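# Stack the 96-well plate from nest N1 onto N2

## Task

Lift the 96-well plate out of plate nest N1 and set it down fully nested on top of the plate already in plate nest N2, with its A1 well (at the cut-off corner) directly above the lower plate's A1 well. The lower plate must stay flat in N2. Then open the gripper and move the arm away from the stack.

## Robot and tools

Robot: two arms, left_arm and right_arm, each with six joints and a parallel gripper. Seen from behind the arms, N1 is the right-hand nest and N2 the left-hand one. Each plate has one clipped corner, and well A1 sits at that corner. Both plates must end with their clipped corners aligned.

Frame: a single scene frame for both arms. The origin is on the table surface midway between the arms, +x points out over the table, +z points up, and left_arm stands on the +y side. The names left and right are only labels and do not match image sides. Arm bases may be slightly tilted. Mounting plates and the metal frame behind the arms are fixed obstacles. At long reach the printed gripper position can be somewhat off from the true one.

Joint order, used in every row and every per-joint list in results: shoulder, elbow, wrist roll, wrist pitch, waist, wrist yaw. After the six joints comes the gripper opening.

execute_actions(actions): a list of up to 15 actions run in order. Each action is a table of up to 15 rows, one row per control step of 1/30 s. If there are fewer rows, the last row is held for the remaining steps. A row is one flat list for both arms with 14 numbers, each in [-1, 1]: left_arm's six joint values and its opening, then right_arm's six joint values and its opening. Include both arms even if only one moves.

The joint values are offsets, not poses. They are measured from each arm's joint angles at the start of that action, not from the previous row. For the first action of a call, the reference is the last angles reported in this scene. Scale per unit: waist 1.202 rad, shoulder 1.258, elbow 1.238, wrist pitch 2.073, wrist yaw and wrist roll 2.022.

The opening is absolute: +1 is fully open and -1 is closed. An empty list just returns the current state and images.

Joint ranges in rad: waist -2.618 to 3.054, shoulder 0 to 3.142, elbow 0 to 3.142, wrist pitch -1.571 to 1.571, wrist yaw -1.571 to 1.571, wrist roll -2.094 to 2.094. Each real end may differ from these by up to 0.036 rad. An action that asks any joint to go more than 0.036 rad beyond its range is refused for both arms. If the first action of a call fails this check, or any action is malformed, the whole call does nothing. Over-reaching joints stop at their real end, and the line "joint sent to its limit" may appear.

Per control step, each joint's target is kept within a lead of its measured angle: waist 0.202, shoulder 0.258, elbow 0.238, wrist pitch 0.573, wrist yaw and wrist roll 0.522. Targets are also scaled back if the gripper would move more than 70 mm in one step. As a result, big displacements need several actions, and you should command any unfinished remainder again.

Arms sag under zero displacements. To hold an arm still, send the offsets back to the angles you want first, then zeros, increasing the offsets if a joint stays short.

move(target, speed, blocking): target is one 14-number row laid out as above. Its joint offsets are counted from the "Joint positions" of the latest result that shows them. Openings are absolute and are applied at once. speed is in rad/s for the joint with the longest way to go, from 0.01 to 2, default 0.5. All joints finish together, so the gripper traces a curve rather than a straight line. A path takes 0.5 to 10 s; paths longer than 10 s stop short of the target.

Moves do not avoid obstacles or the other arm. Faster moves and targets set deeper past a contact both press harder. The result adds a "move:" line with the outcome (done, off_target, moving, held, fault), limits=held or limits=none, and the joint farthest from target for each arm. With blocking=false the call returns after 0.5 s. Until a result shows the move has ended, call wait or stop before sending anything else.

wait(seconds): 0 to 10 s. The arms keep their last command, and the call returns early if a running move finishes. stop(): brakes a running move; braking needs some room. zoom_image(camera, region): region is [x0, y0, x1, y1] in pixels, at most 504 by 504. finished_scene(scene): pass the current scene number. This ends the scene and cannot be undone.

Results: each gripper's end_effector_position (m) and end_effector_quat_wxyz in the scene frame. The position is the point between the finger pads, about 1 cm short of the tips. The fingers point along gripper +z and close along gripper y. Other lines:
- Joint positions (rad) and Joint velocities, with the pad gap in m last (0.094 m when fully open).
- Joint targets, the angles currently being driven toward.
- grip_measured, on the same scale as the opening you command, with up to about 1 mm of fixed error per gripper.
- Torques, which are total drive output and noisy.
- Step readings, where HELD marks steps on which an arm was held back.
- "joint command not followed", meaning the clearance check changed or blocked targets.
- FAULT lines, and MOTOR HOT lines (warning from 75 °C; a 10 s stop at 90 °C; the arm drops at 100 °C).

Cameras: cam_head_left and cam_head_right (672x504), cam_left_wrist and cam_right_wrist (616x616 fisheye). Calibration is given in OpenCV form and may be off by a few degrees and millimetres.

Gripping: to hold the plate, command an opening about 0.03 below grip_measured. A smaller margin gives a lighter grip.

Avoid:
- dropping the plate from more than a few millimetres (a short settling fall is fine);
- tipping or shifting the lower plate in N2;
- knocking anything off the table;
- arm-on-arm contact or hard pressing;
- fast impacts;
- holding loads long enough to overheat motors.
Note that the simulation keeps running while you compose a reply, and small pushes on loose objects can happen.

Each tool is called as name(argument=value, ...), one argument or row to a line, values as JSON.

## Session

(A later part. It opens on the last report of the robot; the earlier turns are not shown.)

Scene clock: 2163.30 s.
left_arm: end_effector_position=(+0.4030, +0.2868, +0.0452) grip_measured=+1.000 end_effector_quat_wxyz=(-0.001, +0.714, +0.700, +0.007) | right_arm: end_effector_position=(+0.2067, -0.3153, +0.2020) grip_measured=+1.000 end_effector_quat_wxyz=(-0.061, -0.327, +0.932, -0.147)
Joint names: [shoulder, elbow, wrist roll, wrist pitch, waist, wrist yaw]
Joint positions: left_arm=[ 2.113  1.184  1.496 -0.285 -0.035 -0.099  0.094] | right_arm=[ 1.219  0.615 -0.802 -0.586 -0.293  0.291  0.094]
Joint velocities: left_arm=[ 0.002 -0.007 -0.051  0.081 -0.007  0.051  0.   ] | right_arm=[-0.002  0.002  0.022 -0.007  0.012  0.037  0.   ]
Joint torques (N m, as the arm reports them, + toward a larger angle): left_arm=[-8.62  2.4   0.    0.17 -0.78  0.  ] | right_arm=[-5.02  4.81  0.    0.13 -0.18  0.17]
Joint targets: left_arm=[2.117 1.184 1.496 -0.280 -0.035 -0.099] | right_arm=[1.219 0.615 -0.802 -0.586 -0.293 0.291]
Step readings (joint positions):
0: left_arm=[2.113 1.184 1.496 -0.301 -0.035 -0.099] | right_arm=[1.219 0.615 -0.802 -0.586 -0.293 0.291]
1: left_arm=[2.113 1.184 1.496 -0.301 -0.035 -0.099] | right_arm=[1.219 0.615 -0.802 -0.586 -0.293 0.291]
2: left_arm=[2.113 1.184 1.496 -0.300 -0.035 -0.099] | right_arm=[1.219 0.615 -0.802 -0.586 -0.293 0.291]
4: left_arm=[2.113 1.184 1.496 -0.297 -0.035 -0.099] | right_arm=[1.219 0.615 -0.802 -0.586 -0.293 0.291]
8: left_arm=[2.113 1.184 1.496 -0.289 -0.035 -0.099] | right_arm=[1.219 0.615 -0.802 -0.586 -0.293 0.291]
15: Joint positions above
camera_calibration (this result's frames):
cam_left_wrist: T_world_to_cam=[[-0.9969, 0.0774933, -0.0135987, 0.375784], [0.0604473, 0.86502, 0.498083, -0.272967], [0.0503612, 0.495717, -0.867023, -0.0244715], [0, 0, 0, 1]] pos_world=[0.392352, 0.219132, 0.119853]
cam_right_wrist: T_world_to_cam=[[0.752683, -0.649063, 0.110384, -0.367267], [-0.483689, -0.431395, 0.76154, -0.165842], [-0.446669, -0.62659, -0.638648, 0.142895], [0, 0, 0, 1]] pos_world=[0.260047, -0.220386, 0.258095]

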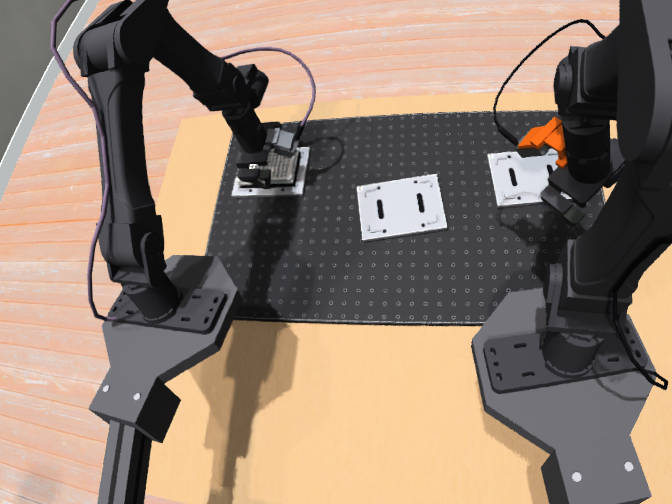

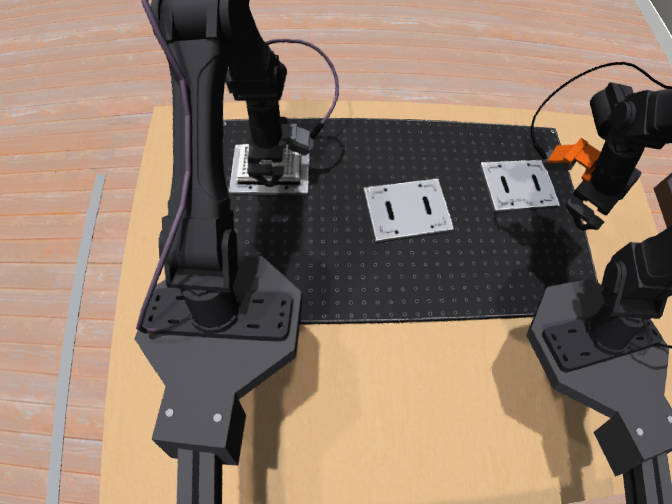

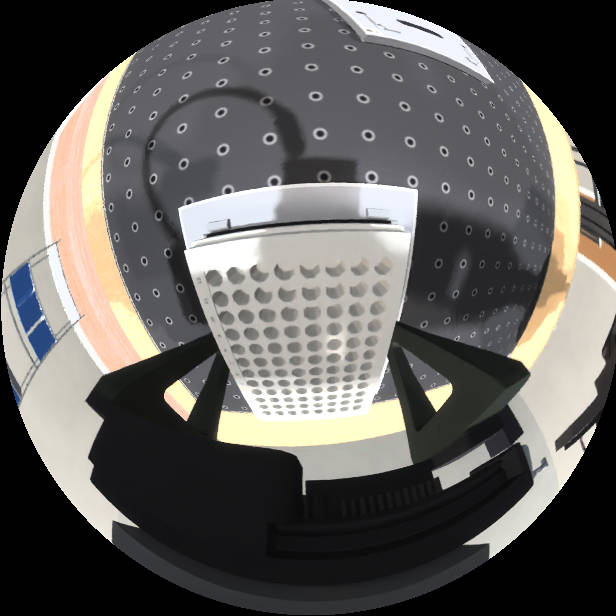

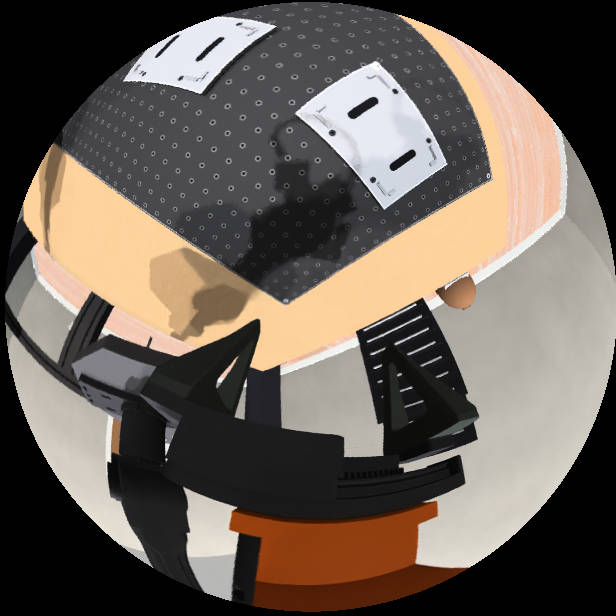

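execute_actions(
  actions=[
    [[0.008,0,0,0.002,0,0,1,0,0,0,0,0,0,1],[0.010,0,0,0.003,0,0,1,0,0,0,0,0,0,1],[0.012,0,0,0.004,0,0,1,0,0,0,0,0,0,1],[0.014,0,0,0.005,0,0,1,0,0,0,0,0,0,1],[0.015,0,0,0.006,0,0,1,0,0,0,0,0,0,1],[0.015,0,0,0.006,0,0,1,0,0,0,0,0,0,1],[0.015,0,0,0.006,0,0,1,0,0,0,0,0,0,1],[0.008,0,0,0.006,0,0,1,0,0,0,0,0,0,1]],
  ],
)

Scene clock: 2170.70 s.
left_arm: end_effector_position=(+0.4036, +0.2866, +0.0432) grip_measured=+1.000 end_effector_quat_wxyz=(+0.001, +0.714, +0.700, +0.009) | right_arm: end_effector_position=(+0.2067, -0.3153, +0.2020) grip_measured=+1.000 end_effector_quat_wxyz=(-0.061, -0.327, +0.932, -0.147)
Joint names: [shoulder, elbow, wrist roll, wrist pitch, waist, wrist yaw]
Joint positions: left_arm=[ 2.119  1.184  1.496 -0.275 -0.035 -0.099  0.094] | right_arm=[ 1.219  0.615 -0.802 -0.586 -0.293  0.291  0.094]
Joint velocities: left_arm=[-0.012  0.002  0.007 -0.022  0.002  0.007  0.   ] | right_arm=[ 0.007 -0.017 -0.081  0.007  0.022  0.007  0.   ]
Joint torques (N m, as the arm reports them, + toward a larger angle): left_arm=[-8.64  2.36  0.    0.16 -0.78  0.01] | right_arm=[-5.01  4.83  0.02  0.14 -0.14  0.17]
Joint targets: left_arm=[2.123 1.184 1.496 -0.273 -0.035 -0.099] | right_arm=[1.219 0.615 -0.802 -0.586 -0.293 0.291]
Step readings (joint positions):
0: left_arm=[2.113 1.184 1.496 -0.284 -0.035 -0.099] | right_arm=[1.219 0.615 -0.802 -0.586 -0.293 0.291]
1: left_arm=[2.113 1.184 1.496 -0.284 -0.035 -0.099] | right_arm=[1.219 0.615 -0.802 -0.586 -0.293 0.291]
2: left_arm=[2.113 1.184 1.496 -0.284 -0.035 -0.099] | right_arm=[1.219 0.615 -0.802 -0.586 -0.293 0.291]
4: left_arm=[2.114 1.184 1.496 -0.283 -0.035 -0.099] | right_arm=[1.219 0.615 -0.802 -0.586 -0.293 0.291]
8: left_arm=[2.119 1.184 1.496 -0.276 -0.035 -0.099] | right_arm=[1.219 0.615 -0.802 -0.586 -0.293 0.291]
15: Joint positions above
camera_calibration (this result's frames):
cam_left_wrist: T_world_to_cam=[[-0.996867, 0.0771611, -0.0174045, 0.376628], [0.058256, 0.86503, 0.498327, -0.270985], [0.0535068, 0.495752, -0.866814, -0.0274574], [0, 0, 0, 1]] pos_world=[0.392704, 0.218961, 0.117793]
cam_right_wrist: T_world_to_cam=[[0.752683, -0.649063, 0.110384, -0.367267], [-0.483689, -0.431395, 0.76154, -0.165842], [-0.446669, -0.62659, -0.638648, 0.142895], [0, 0, 0, 1]] pos_world=[0.260047, -0.220386, 0.258095]

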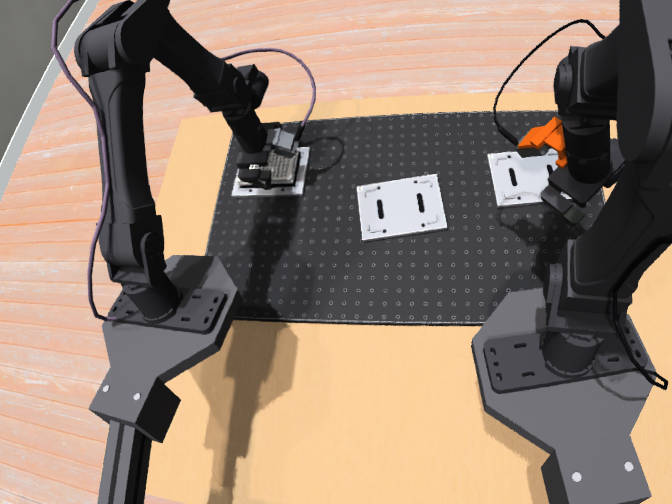

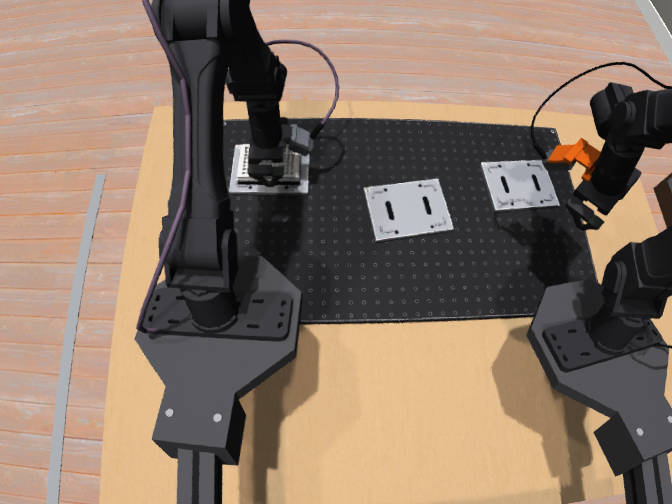

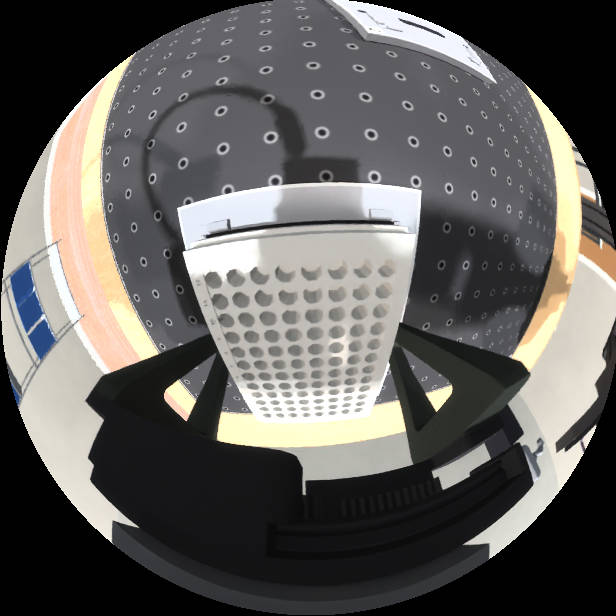

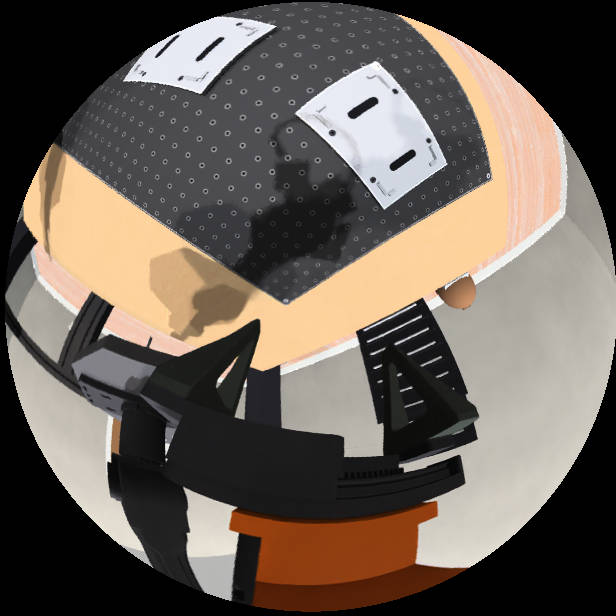

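execute_actions(
  actions=[
    [[0.008,0,0,0,0,0,1,0,0,0,0,0,0,1],[0.010,0,0,0.001,0,0,1,0,0,0,0,0,0,1],[0.012,0,0,0.002,0,0,1,0,0,0,0,0,0,1],[0.014,0,0,0.003,0,0,1,0,0,0,0,0,0,1],[0.015,0,0,0.003,0,0,1,0,0,0,0,0,0,1],[0.016,0,0,0.003,0,0,1,0,0,0,0,0,0,1],[0.016,0,0,0.003,0,0,1,0,0,0,0,0,0,1],[0.008,0,0,0.003,0,0,1,0,0,0,0,0,0,1]],
  ],
)

Scene clock: 2173.87 s.
left_arm: end_effector_position=(+0.4033, +0.2866, +0.0430) grip_measured=+1.000 end_effector_quat_wxyz=(+0.000, +0.714, +0.700, +0.008) | right_arm: end_effector_position=(+0.2067, -0.3153, +0.2020) grip_measured=+1.000 end_effector_quat_wxyz=(-0.061, -0.327, +0.932, -0.147)
Joint names: [shoulder, elbow, wrist roll, wrist pitch, waist, wrist yaw]
Joint positions: left_arm=[ 2.12   1.184  1.496 -0.275 -0.035 -0.099  0.094] | right_arm=[ 1.219  0.615 -0.802 -0.586 -0.293  0.291  0.094]
Joint velocities: left_arm=[-0.027  0.022 -0.037 -0.066 -0.002  0.051  0.   ] | right_arm=[-0.007  0.012 -0.022  0.037 -0.017 -0.022  0.   ]
Joint torques (N m, as the arm reports them, + toward a larger angle): left_arm=[-8.25  2.39  0.    0.21 -0.78  0.  ] | right_arm=[-4.99  4.79  0.02  0.13 -0.19  0.17]
Joint targets: left_arm=[2.129 1.184 1.496 -0.269 -0.035 -0.099] | right_arm=[1.219 0.615 -0.802 -0.586 -0.293 0.291]
Step readings (joint positions):
0: left_arm=[2.119 1.184 1.496 -0.275 -0.035 -0.099] | right_arm=[1.219 0.615 -0.802 -0.586 -0.293 0.291]
1: left_arm=[2.119 1.184 1.496 -0.275 -0.035 -0.099] | right_arm=[1.219 0.615 -0.802 -0.586 -0.293 0.291]
2: left_arm=[2.119 1.184 1.496 -0.275 -0.035 -0.099] | right_arm=[1.219 0.615 -0.802 -0.586 -0.293 0.291]
4: left_arm=[2.119 1.184 1.496 -0.275 -0.035 -0.099] | right_arm=[1.219 0.615 -0.802 -0.586 -0.293 0.291]
8: left_arm=[2.120 1.184 1.496 -0.275 -0.035 -0.099] | right_arm=[1.219 0.615 -0.802 -0.586 -0.293 0.291]
15: Joint positions above
camera_calibration (this result's frames):
cam_left_wrist: T_world_to_cam=[[-0.996875, 0.077228, -0.0166446, 0.376345], [0.0586902, 0.86499, 0.498345, -0.271008], [0.0528836, 0.495811, -0.866819, -0.0274315], [0, 0, 0, 1]] pos_world=[0.392525, 0.218956, 0.117542]
cam_right_wrist: T_world_to_cam=[[0.752683, -0.649063, 0.110384, -0.367267], [-0.483689, -0.431395, 0.76154, -0.165842], [-0.446669, -0.62659, -0.638648, 0.142895], [0, 0, 0, 1]] pos_world=[0.260047, -0.220386, 0.258095]

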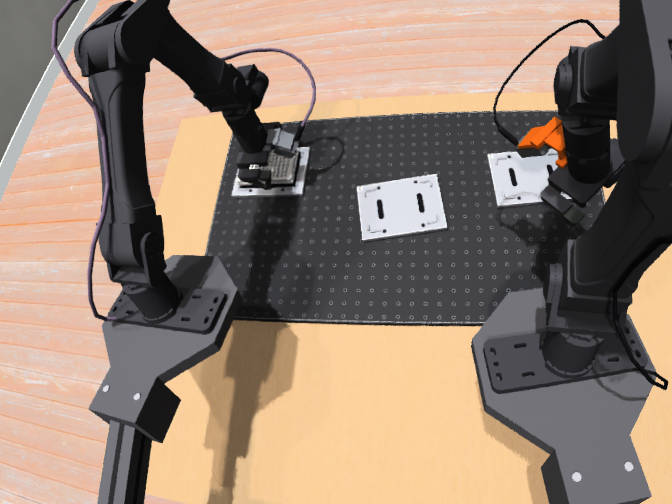

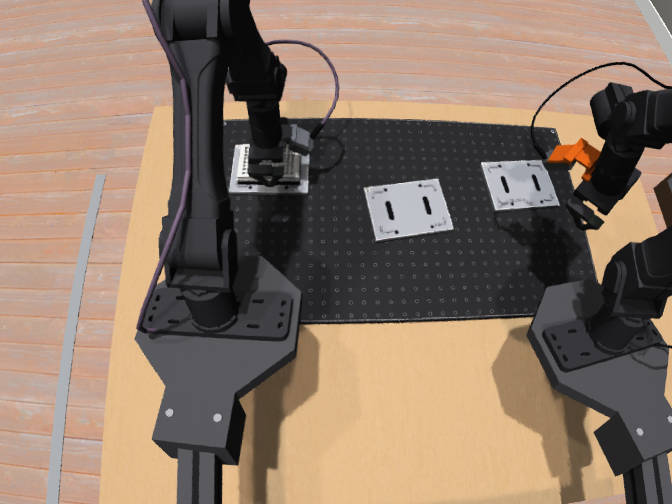

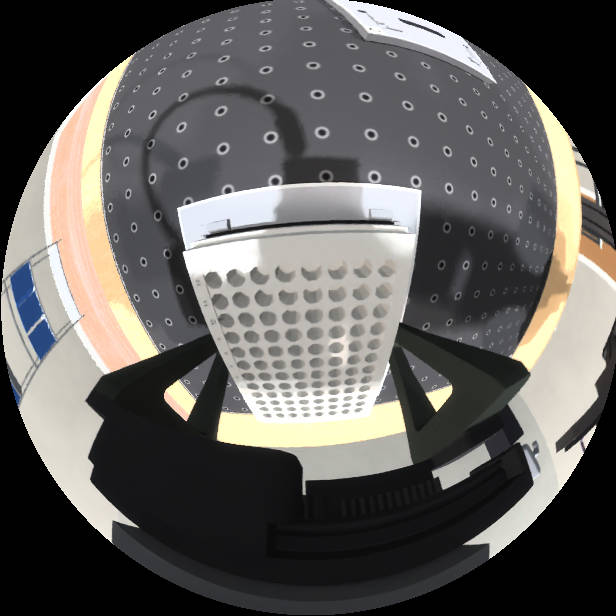

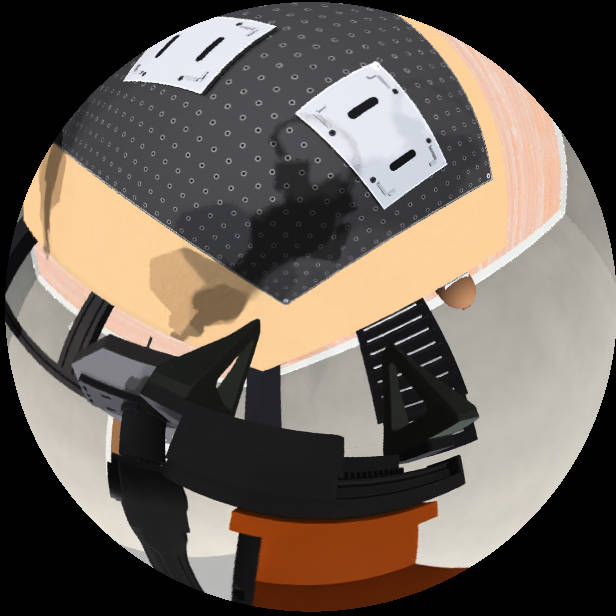

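zoom_image(
  camera="cam_left_wrist",
  region=[170, 175, 430, 275],
)

Region (170, 175, 430, 275) of cam_left_wrist's 616x616 image, scaled by 1.938, with more detail than that image has; it fills the top 194 rows of this view, and the rest is white.

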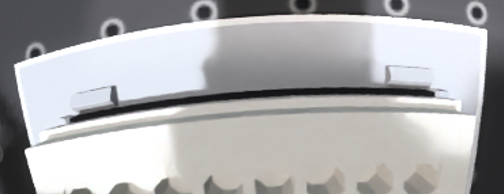

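zoom_image(
  camera="cam_left_wrist",
  region=[270, 195, 370, 255],
)

Region (270, 195, 370, 255) of cam_left_wrist's 616x616 image, scaled by 5.040, with more detail than that image has; it fills the top 302 rows of this view, and the rest is white.

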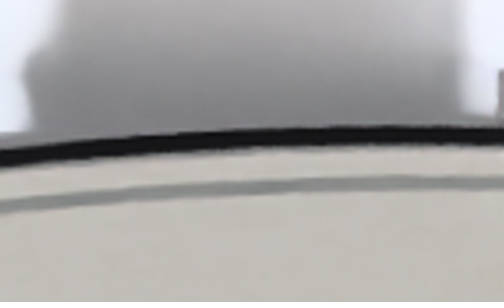

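execute_actions(
  actions=[
    [[-0.020,0,0,-0.004,0,0,1,0,0,0,0,0,0,1],[-0.024,0,0,-0.005,0,0,1,0,0,0,0,0,0,1],[-0.027,0,0,-0.006,0,0,1,0,0,0,0,0,0,1],[-0.030,0,0,-0.007,0,0,1,0,0,0,0,0,0,1],[-0.032,0,0,-0.008,0,0,1,0,0,0,0,0,0,1],[-0.033,0,0,-0.010,0,0,1,0,0,0,0,0,0,1],[-0.034,0,0,-0.012,0,0,1,0,0,0,0,0,0,1],[-0.036,0,0,-0.014,0,0,1,0,0,0,0,0,0,1],[-0.038,0,0,-0.016,0,0,1,0,0,0,0,0,0,1],[-0.040,0,0,-0.018,0,0,1,0,0,0,0,0,0,1],[-0.042,0,0,-0.020,0,0,1,0,0,0,0,0,0,1],[-0.044,0,0,-0.022,0,0,1,0,0,0,0,0,0,1],[-0.045,0,0,-0.023,0,0,1,0,0,0,0,0,0,1],[-0.046,0,0,-0.024,0,0,1,0,0,0,0,0,0,1],[-0.046,0,0,-0.024,0,0,1,0,0,0,0,0,0,1]],
  ],
)

Scene clock: 2222.23 s.
left_arm: end_effector_position=(+0.4060, +0.2872, +0.0530) grip_measured=+1.000 end_effector_quat_wxyz=(+0.002, +0.714, +0.701, +0.010) | right_arm: end_effector_position=(+0.2067, -0.3153, +0.2020) grip_measured=+1.000 end_effector_quat_wxyz=(-0.061, -0.327, +0.932, -0.147)
Joint names: [shoulder, elbow, wrist roll, wrist pitch, waist, wrist yaw]
Joint positions: left_arm=[ 2.09   1.184  1.496 -0.301 -0.035 -0.099  0.094] | right_arm=[ 1.219  0.615 -0.802 -0.586 -0.293  0.291  0.094]
Joint velocities: left_arm=[-0.051 -0.007 -0.022 -0.007  0.007  0.022  0.   ] | right_arm=[-0.002 -0.017 -0.022 -0.007 -0.007 -0.051  0.   ]
Joint torques (N m, as the arm reports them, + toward a larger angle): left_arm=[-10.45   2.51   0.    -0.03  -0.76   0.  ] | right_arm=[-5.01  4.8   0.01  0.13 -0.16  0.18]
Joint targets: left_arm=[2.062 1.184 1.496 -0.325 -0.035 -0.099] | right_arm=[1.219 0.615 -0.802 -0.586 -0.293 0.291]
Step readings (joint positions):
0: left_arm=[2.120 1.184 1.496 -0.275 -0.035 -0.099] | right_arm=[1.219 0.615 -0.802 -0.586 -0.293 0.291]
1: left_arm=[2.119 1.184 1.496 -0.275 -0.035 -0.099] | right_arm=[1.219 0.615 -0.802 -0.586 -0.293 0.291]
2: left_arm=[2.119 1.184 1.496 -0.275 -0.035 -0.099] | right_arm=[1.219 0.615 -0.802 -0.586 -0.293 0.291]
4: left_arm=[2.118 1.184 1.496 -0.275 -0.035 -0.099] | right_arm=[1.219 0.615 -0.802 -0.586 -0.293 0.291]
8: left_arm=[2.108 1.184 1.496 -0.282 -0.035 -0.099] | right_arm=[1.219 0.615 -0.802 -0.586 -0.293 0.291]
15: Joint positions above
camera_calibration (this result's frames):
cam_left_wrist: T_world_to_cam=[[-0.996819, 0.0768255, -0.0212036, 0.379451], [0.0560856, 0.865228, 0.498232, -0.27571], [0.0566229, 0.495458, -0.866785, -0.0205972], [0, 0, 0, 1]] pos_world=[0.394874, 0.219605, 0.12756]
cam_right_wrist: T_world_to_cam=[[0.752683, -0.649063, 0.110384, -0.367267], [-0.483689, -0.431395, 0.76154, -0.165842], [-0.446669, -0.62659, -0.638648, 0.142895], [0, 0, 0, 1]] pos_world=[0.260047, -0.220386, 0.258095]

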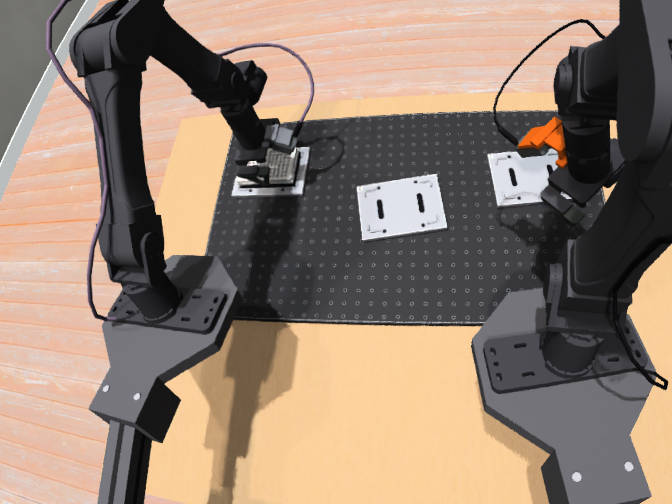

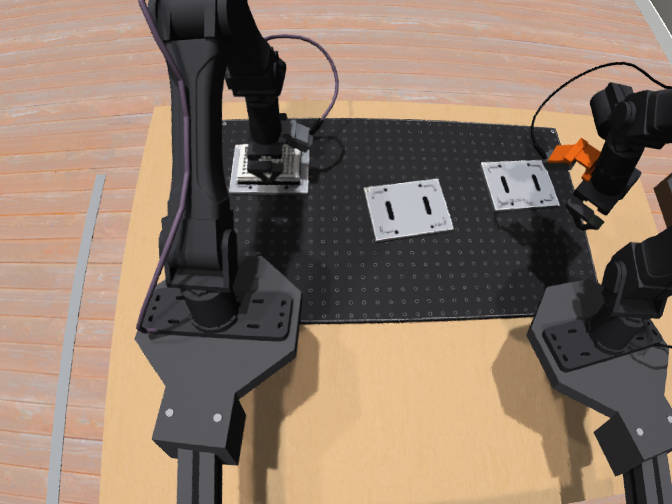

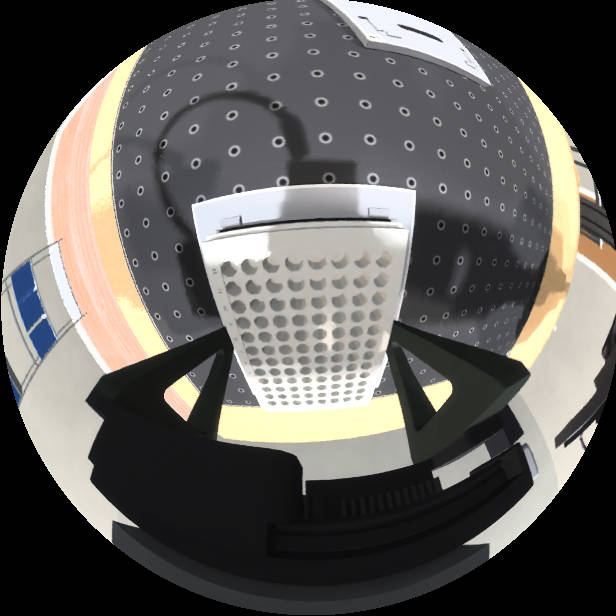

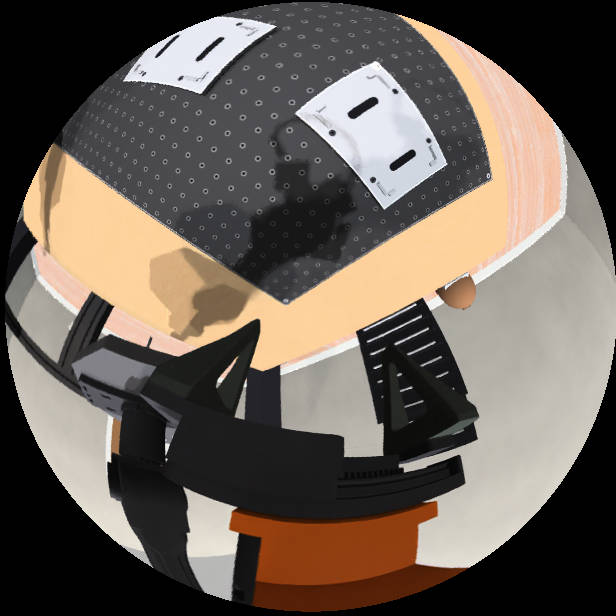

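execute_actions(
  actions=[
    [[-0.020,0,0,-0.010,0,0,1,0,0,0,0,0,0,1],[-0.020,0,0,-0.011,0,0,1,0,0,0,0,0,0,1],[-0.020,0,0,-0.012,0,0,1,0,0,0,0,0,0,1],[-0.020,0,0,-0.013,0,0,1,0,0,0,0,0,0,1]],
  ],
)

Scene clock: 2225.90 s.
left_arm: end_effector_position=(+0.4031, +0.2875, +0.0535) grip_measured=+1.000 end_effector_quat_wxyz=(-0.003, +0.714, +0.700, +0.006) | right_arm: end_effector_position=(+0.2067, -0.3153, +0.2020) grip_measured=+1.000 end_effector_quat_wxyz=(-0.061, -0.327, +0.932, -0.147)
Joint names: [shoulder, elbow, wrist roll, wrist pitch, waist, wrist yaw]
Joint positions: left_arm=[ 2.088  1.184  1.496 -0.315 -0.035 -0.099  0.094] | right_arm=[ 1.219  0.615 -0.802 -0.586 -0.293  0.291  0.094]
Joint velocities: left_arm=[-0.002  0.007  0.022 -0.007 -0.002 -0.037  0.   ] | right_arm=[-0.017 -0.007  0.007 -0.066 -0.002 -0.037  0.   ]
Joint torques (N m, as the arm reports them, + toward a larger angle): left_arm=[-10.46   2.49   0.     0.03  -0.77   0.  ] | right_arm=[-5.01  4.8   0.01  0.12 -0.14  0.17]
Joint targets: left_arm=[2.065 1.184 1.496 -0.328 -0.035 -0.099] | right_arm=[1.219 0.615 -0.802 -0.586 -0.293 0.291]
Step readings (joint positions):
0: left_arm=[2.088 1.184 1.496 -0.312 -0.035 -0.099] | right_arm=[1.219 0.615 -0.802 -0.586 -0.293 0.291]
1: left_arm=[2.088 1.184 1.496 -0.312 -0.035 -0.099] | right_arm=[1.219 0.615 -0.802 -0.586 -0.293 0.291]
2: left_arm=[2.088 1.184 1.496 -0.312 -0.035 -0.099] | right_arm=[1.219 0.615 -0.802 -0.586 -0.293 0.291]
4: left_arm=[2.088 1.184 1.496 -0.312 -0.035 -0.099] | right_arm=[1.219 0.615 -0.802 -0.586 -0.293 0.291]
8: left_arm=[2.088 1.184 1.496 -0.314 -0.035 -0.099] | right_arm=[1.219 0.615 -0.802 -0.586 -0.293 0.291]
15: Joint positions above
camera_calibration (this result's frames):
cam_left_wrist: T_world_to_cam=[[-0.996921, 0.0778946, -0.00904541, 0.375588], [0.0630319, 0.864591, 0.498507, -0.278694], [0.0466516, 0.496402, -0.866838, -0.0164225], [0, 0, 0, 1]] pos_world=[0.392764, 0.219853, 0.128093]
cam_right_wrist: T_world_to_cam=[[0.752683, -0.649063, 0.110384, -0.367267], [-0.483689, -0.431395, 0.76154, -0.165842], [-0.446669, -0.62659, -0.638648, 0.142895], [0, 0, 0, 1]] pos_world=[0.260047, -0.220386, 0.258095]

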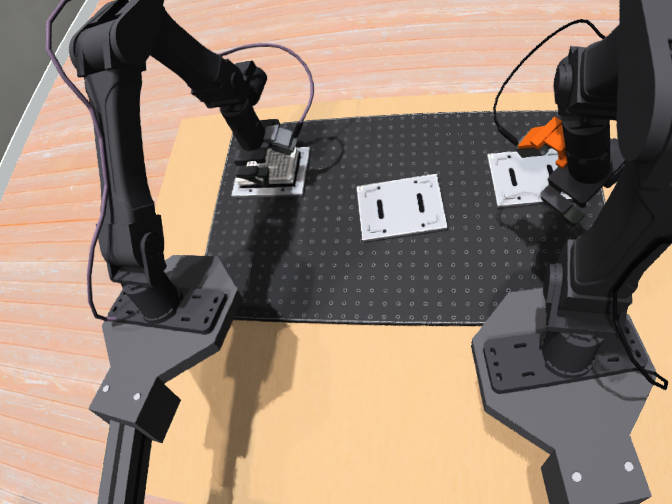

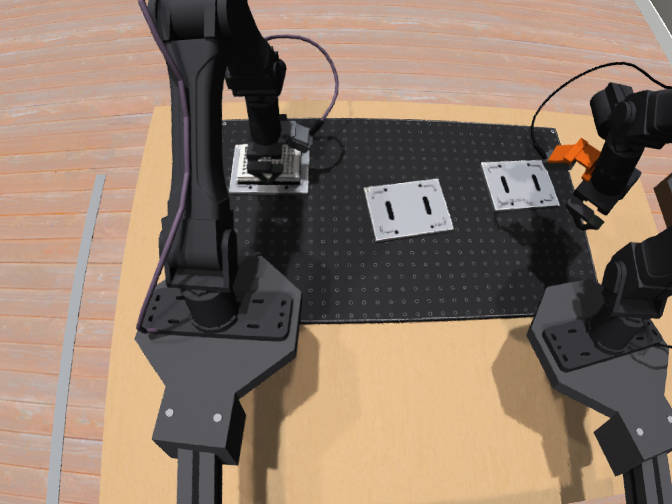

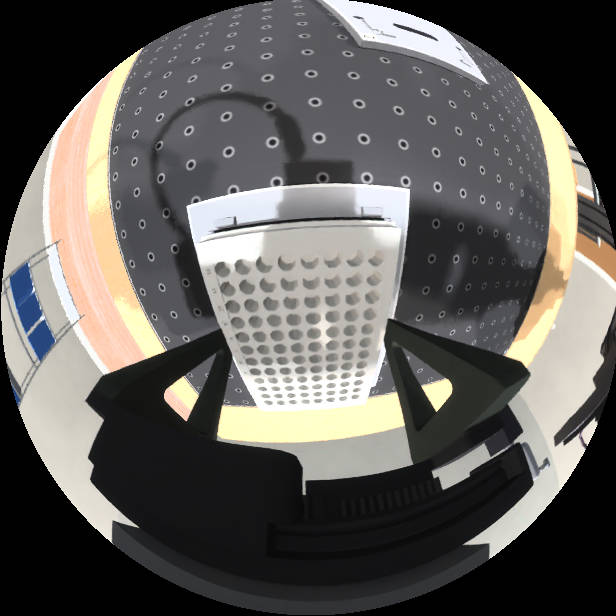

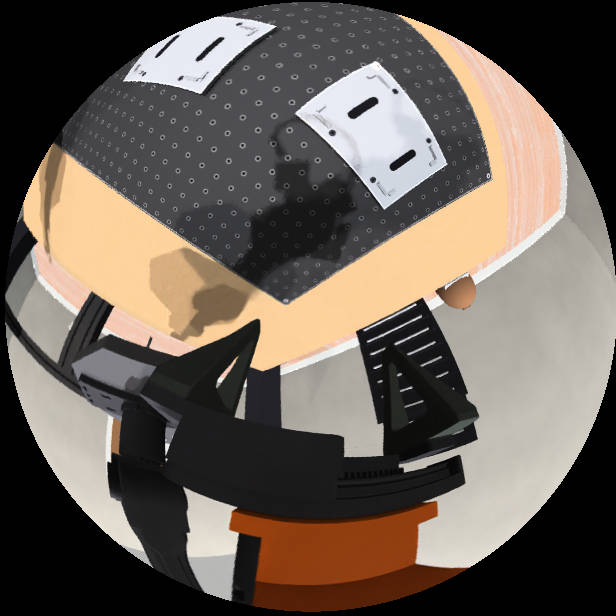

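execute_actions(
  actions=[],
)

Scene clock: 2249.27 s.
left_arm: end_effector_position=(+0.4031, +0.2875, +0.0535) grip_measured=+1.000 end_effector_quat_wxyz=(-0.003, +0.714, +0.700, +0.006) | right_arm: end_effector_position=(+0.2067, -0.3153, +0.2020) grip_measured=+1.000 end_effector_quat_wxyz=(-0.061, -0.327, +0.932, -0.147)
Joint names: [shoulder, elbow, wrist roll, wrist pitch, waist, wrist yaw]
Joint positions: left_arm=[ 2.088  1.184  1.496 -0.315 -0.035 -0.099  0.094] | right_arm=[ 1.219  0.615 -0.802 -0.586 -0.293  0.291  0.094]
Joint velocities: left_arm=[ 0.012  0.012 -0.037  0.022  0.002 -0.051  0.   ] | right_arm=[-0.022 -0.002 -0.051 -0.022  0.007 -0.081  0.   ]
Joint torques (N m, as the arm reports them, + toward a larger angle): left_arm=[-10.46   2.5    0.     0.02  -0.77   0.  ] | right_arm=[-5.01  4.79  0.01  0.12 -0.16  0.18]
Joint targets: left_arm=[2.065 1.184 1.496 -0.328 -0.035 -0.099] | right_arm=[1.219 0.615 -0.802 -0.586 -0.293 0.291]
camera_calibration (this result's frames):
cam_left_wrist: T_world_to_cam=[[-0.996921, 0.0778946, -0.00904541, 0.375588], [0.0630319, 0.864591, 0.498507, -0.278694], [0.0466516, 0.496402, -0.866838, -0.0164225], [0, 0, 0, 1]] pos_world=[0.392764, 0.219853, 0.128093]
cam_right_wrist: T_world_to_cam=[[0.752683, -0.649063, 0.110384, -0.367267], [-0.483689, -0.431395, 0.76154, -0.165842], [-0.446669, -0.62659, -0.638648, 0.142895], [0, 0, 0, 1]] pos_world=[0.260047, -0.220386, 0.258095]

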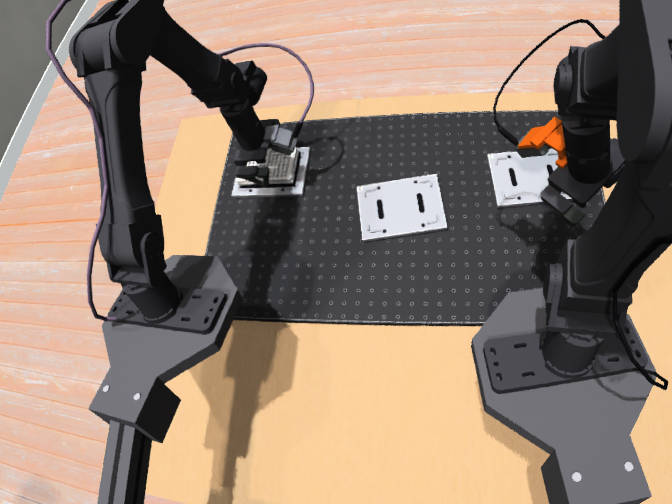

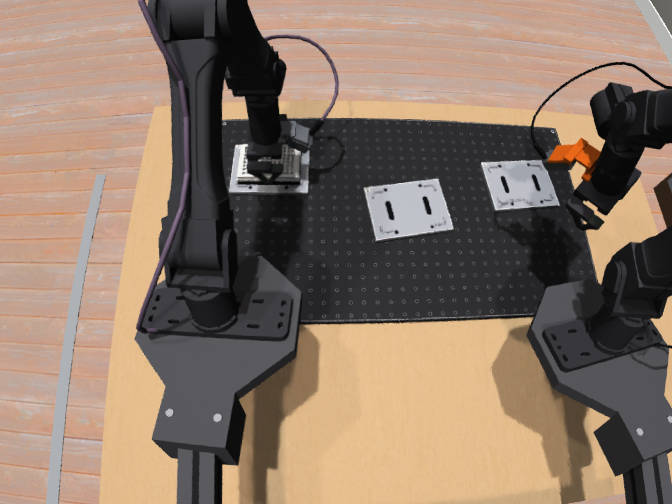

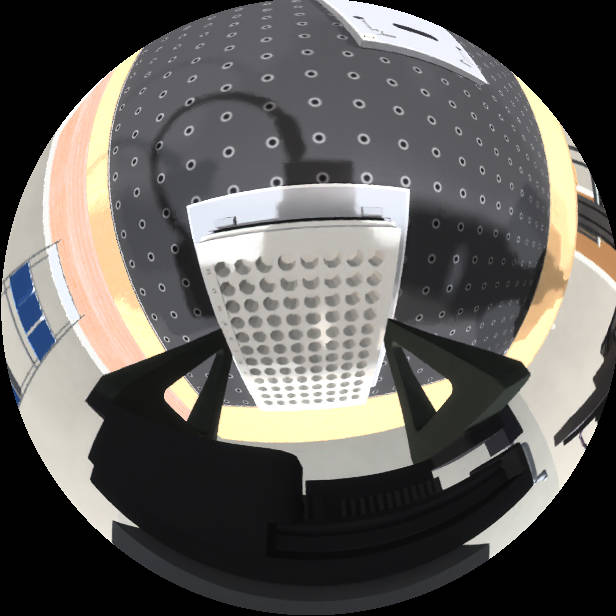

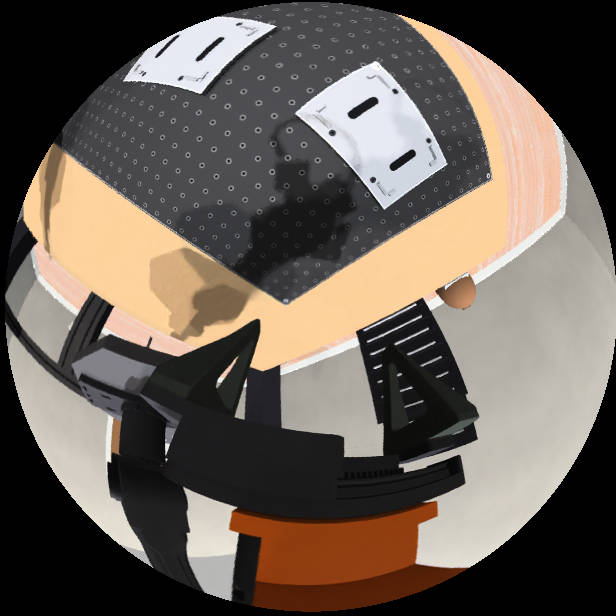

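execute_actions(
  actions=[
    [[-0.022,0,0,-0.007,0,0,1,0,0,0,0,0,0,1],[-0.023,0,0,-0.008,0,0,1,0,0,0,0,0,0,1],[-0.024,0,0,-0.009,0,0,1,0,0,0,0,0,0,1],[-0.025,0,0,-0.010,0,0,1,0,0,0,0,0,0,1],[-0.026,0,0,-0.011,0,0,1,0,0,0,0,0,0,1],[-0.027,0,0,-0.012,0,0,1,0,0,0,0,0,0,1],[-0.028,0,0,-0.013,0,0,1,0,0,0,0,0,0,1],[-0.029,0,0,-0.014,0,0,1,0,0,0,0,0,0,1],[-0.030,0,0,-0.015,0,0,1,0,0,0,0,0,0,1],[-0.031,0,0,-0.016,0,0,1,0,0,0,0,0,0,1],[-0.032,0,0,-0.0165,0,0,1,0,0,0,0,0,0,1],[-0.033,0,0,-0.017,0,0,1,0,0,0,0,0,0,1],[-0.034,0,0,-0.017,0,0,1,0,0,0,0,0,0,1],[-0.034,0,0,-0.017,0,0,1,0,0,0,0,0,0,1],[-0.034,0,0,-0.017,0,0,1,0,0,0,0,0,0,1]],
  ],
)

Scene clock: 2258.70 s.
left_arm: end_effector_position=(+0.4029, +0.2880, +0.0587) grip_measured=+1.000 end_effector_quat_wxyz=(-0.004, +0.714, +0.700, +0.005) | right_arm: end_effector_position=(+0.2067, -0.3153, +0.2020) grip_measured=+1.000 end_effector_quat_wxyz=(-0.061, -0.327, +0.932, -0.147)
Joint names: [shoulder, elbow, wrist roll, wrist pitch, waist, wrist yaw]
Joint positions: left_arm=[ 2.073  1.184  1.496 -0.334 -0.035 -0.099  0.094] | right_arm=[ 1.219  0.615 -0.802 -0.586 -0.293  0.291  0.094]
Joint velocities: left_arm=[-0.066  0.002  0.007  0.022  0.002 -0.066  0.   ] | right_arm=[-0.007  0.007 -0.051  0.022 -0.027 -0.037  0.   ]
Joint torques (N m, as the arm reports them, + toward a larger angle): left_arm=[-10.56   2.54   0.    -0.02  -0.76   0.  ] | right_arm=[-5.    4.79  0.01  0.13 -0.15  0.17]
Joint targets: left_arm=[2.045 1.184 1.496 -0.350 -0.035 -0.099] | right_arm=[1.219 0.615 -0.802 -0.586 -0.293 0.291]
Step readings (joint positions):
0: left_arm=[2.088 1.184 1.496 -0.315 -0.035 -0.099] | right_arm=[1.219 0.615 -0.802 -0.586 -0.293 0.291]
1: left_arm=[2.088 1.184 1.496 -0.315 -0.035 -0.099] | right_arm=[1.219 0.615 -0.802 -0.586 -0.293 0.291]
2: left_arm=[2.088 1.184 1.496 -0.315 -0.035 -0.099] | right_arm=[1.219 0.615 -0.802 -0.586 -0.293 0.291]
4: left_arm=[2.088 1.184 1.496 -0.317 -0.035 -0.099] | right_arm=[1.219 0.615 -0.802 -0.586 -0.293 0.291]
8: left_arm=[2.088 1.184 1.496 -0.323 -0.035 -0.099] | right_arm=[1.219 0.615 -0.802 -0.586 -0.293 0.291]
15: Joint positions above
camera_calibration (this result's frames):
cam_left_wrist: T_world_to_cam=[[-0.996922, 0.0781928, -0.00562555, 0.375134], [0.0649859, 0.86441, 0.49857, -0.282431], [0.0438473, 0.49667, -0.866831, -0.0110725], [0, 0, 0, 1]] pos_world=[0.392819, 0.220303, 0.133324]
cam_right_wrist: T_world_to_cam=[[0.752683, -0.649063, 0.110384, -0.367267], [-0.483689, -0.431395, 0.76154, -0.165842], [-0.446669, -0.62659, -0.638648, 0.142895], [0, 0, 0, 1]] pos_world=[0.260047, -0.220386, 0.258095]

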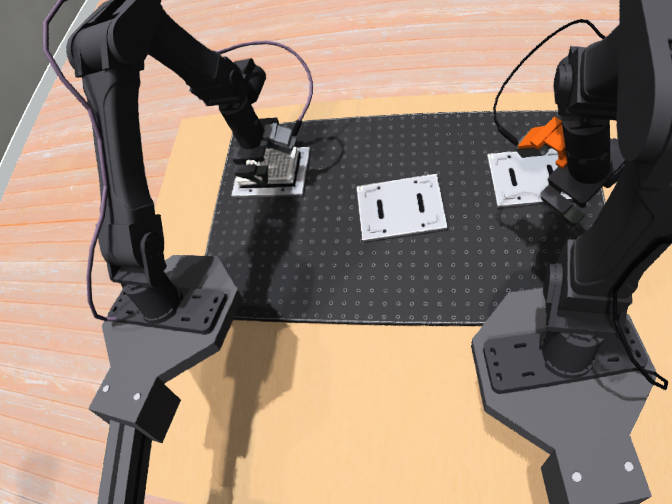

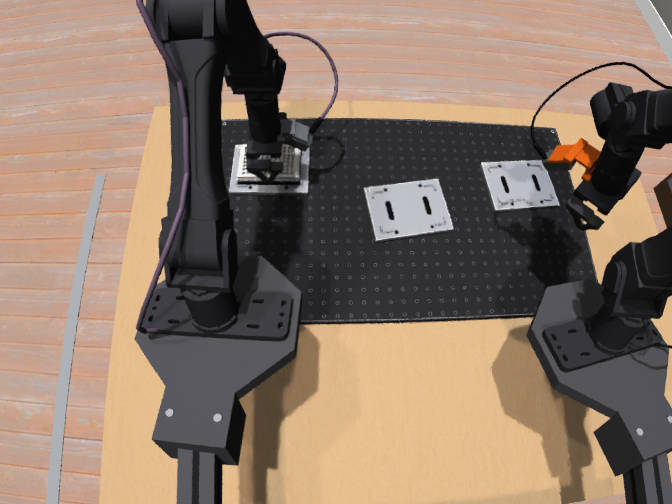

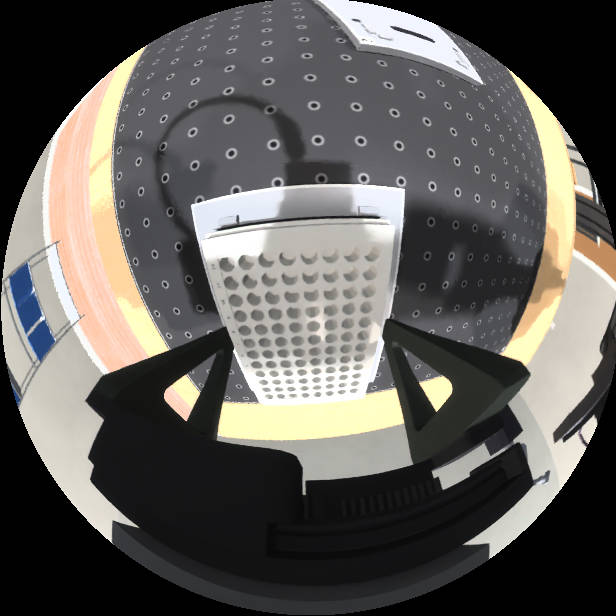

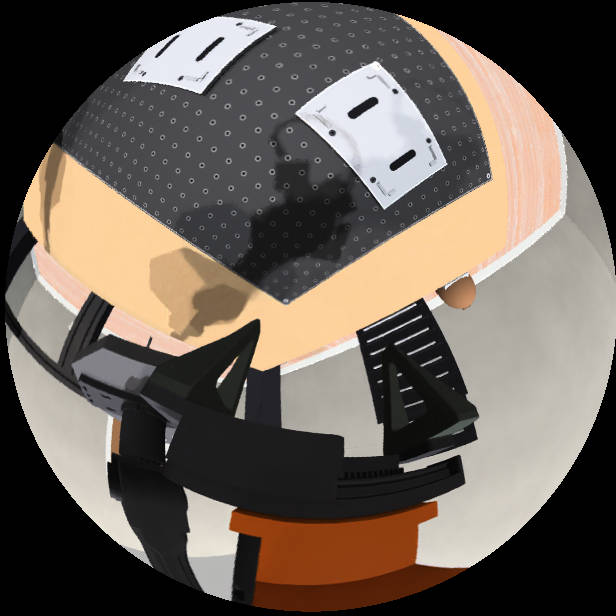

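execute_actions(
  actions=[],
)

Scene clock: 2260.10 s.
left_arm: end_effector_position=(+0.4027, +0.2881, +0.0594) grip_measured=+1.000 end_effector_quat_wxyz=(-0.004, +0.714, +0.700, +0.005) | right_arm: end_effector_position=(+0.2067, -0.3153, +0.2020) grip_measured=+1.000 end_effector_quat_wxyz=(-0.061, -0.327, +0.932, -0.147)
Joint names: [shoulder, elbow, wrist roll, wrist pitch, waist, wrist yaw]
Joint positions: left_arm=[ 2.071  1.184  1.496 -0.337 -0.035 -0.099  0.094] | right_arm=[ 1.219  0.615 -0.802 -0.586 -0.293  0.291  0.094]
Joint velocities: left_arm=[-0.012  0.007 -0.066 -0.037 -0.002  0.022  0.   ] | right_arm=[-0.007 -0.012 -0.022 -0.007 -0.027 -0.081  0.   ]
Joint torques (N m, as the arm reports them, + toward a larger angle): left_arm=[-10.55   2.57   0.     0.01  -0.76   0.  ] | right_arm=[-5.03  4.8   0.01  0.13 -0.18  0.18]
Joint targets: left_arm=[2.045 1.184 1.496 -0.350 -0.035 -0.099] | right_arm=[1.219 0.615 -0.802 -0.586 -0.293 0.291]
camera_calibration (this result's frames):
cam_left_wrist: T_world_to_cam=[[-0.99692, 0.0782919, -0.00448558, 0.374829], [0.0656373, 0.86435, 0.498589, -0.283047], [0.0429126, 0.496759, -0.866827, -0.0101978], [0, 0, 0, 1]] pos_world=[0.39269, 0.220371, 0.133966]
cam_right_wrist: T_world_to_cam=[[0.752683, -0.649063, 0.110384, -0.367267], [-0.483689, -0.431395, 0.76154, -0.165842], [-0.446669, -0.62659, -0.638648, 0.142895], [0, 0, 0, 1]] pos_world=[0.260047, -0.220386, 0.258095]

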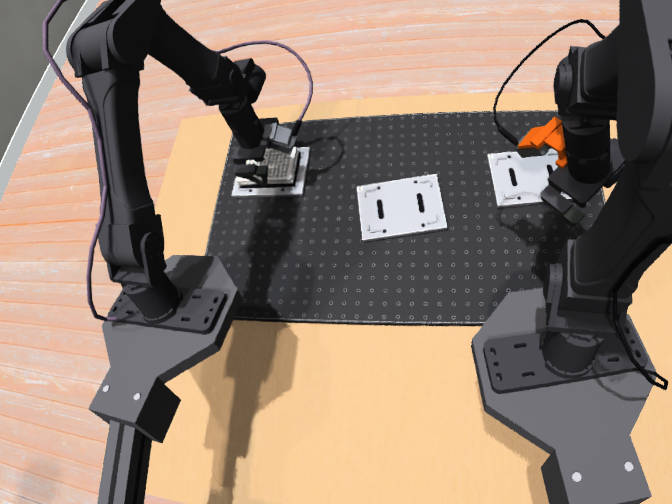

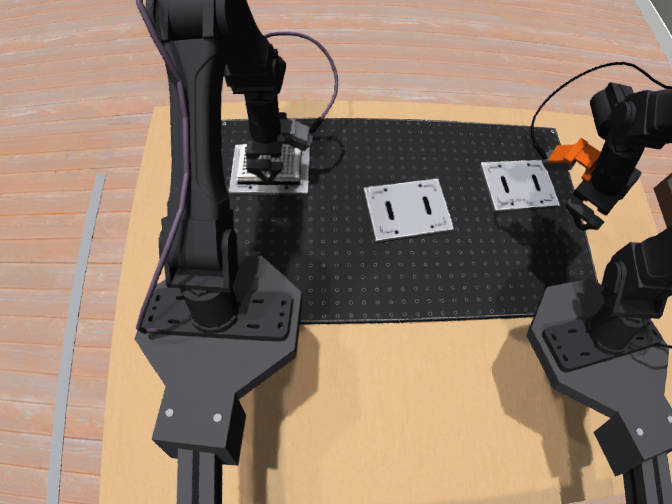

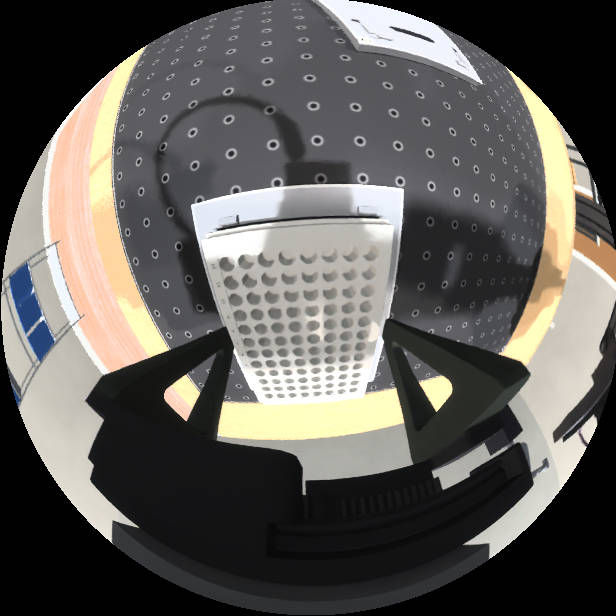

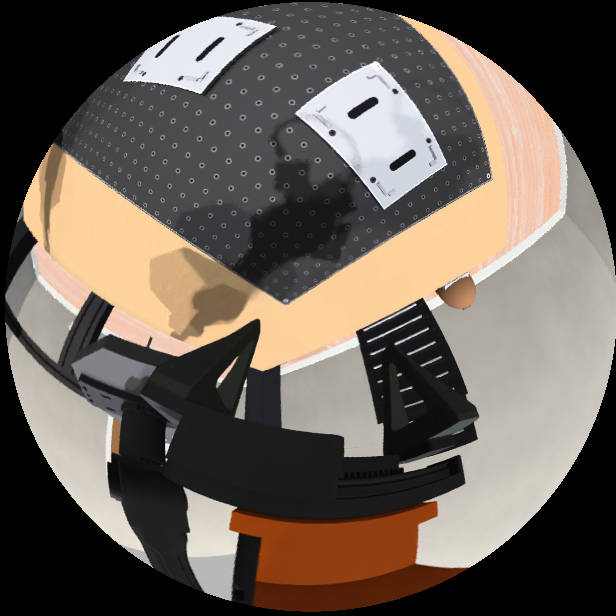

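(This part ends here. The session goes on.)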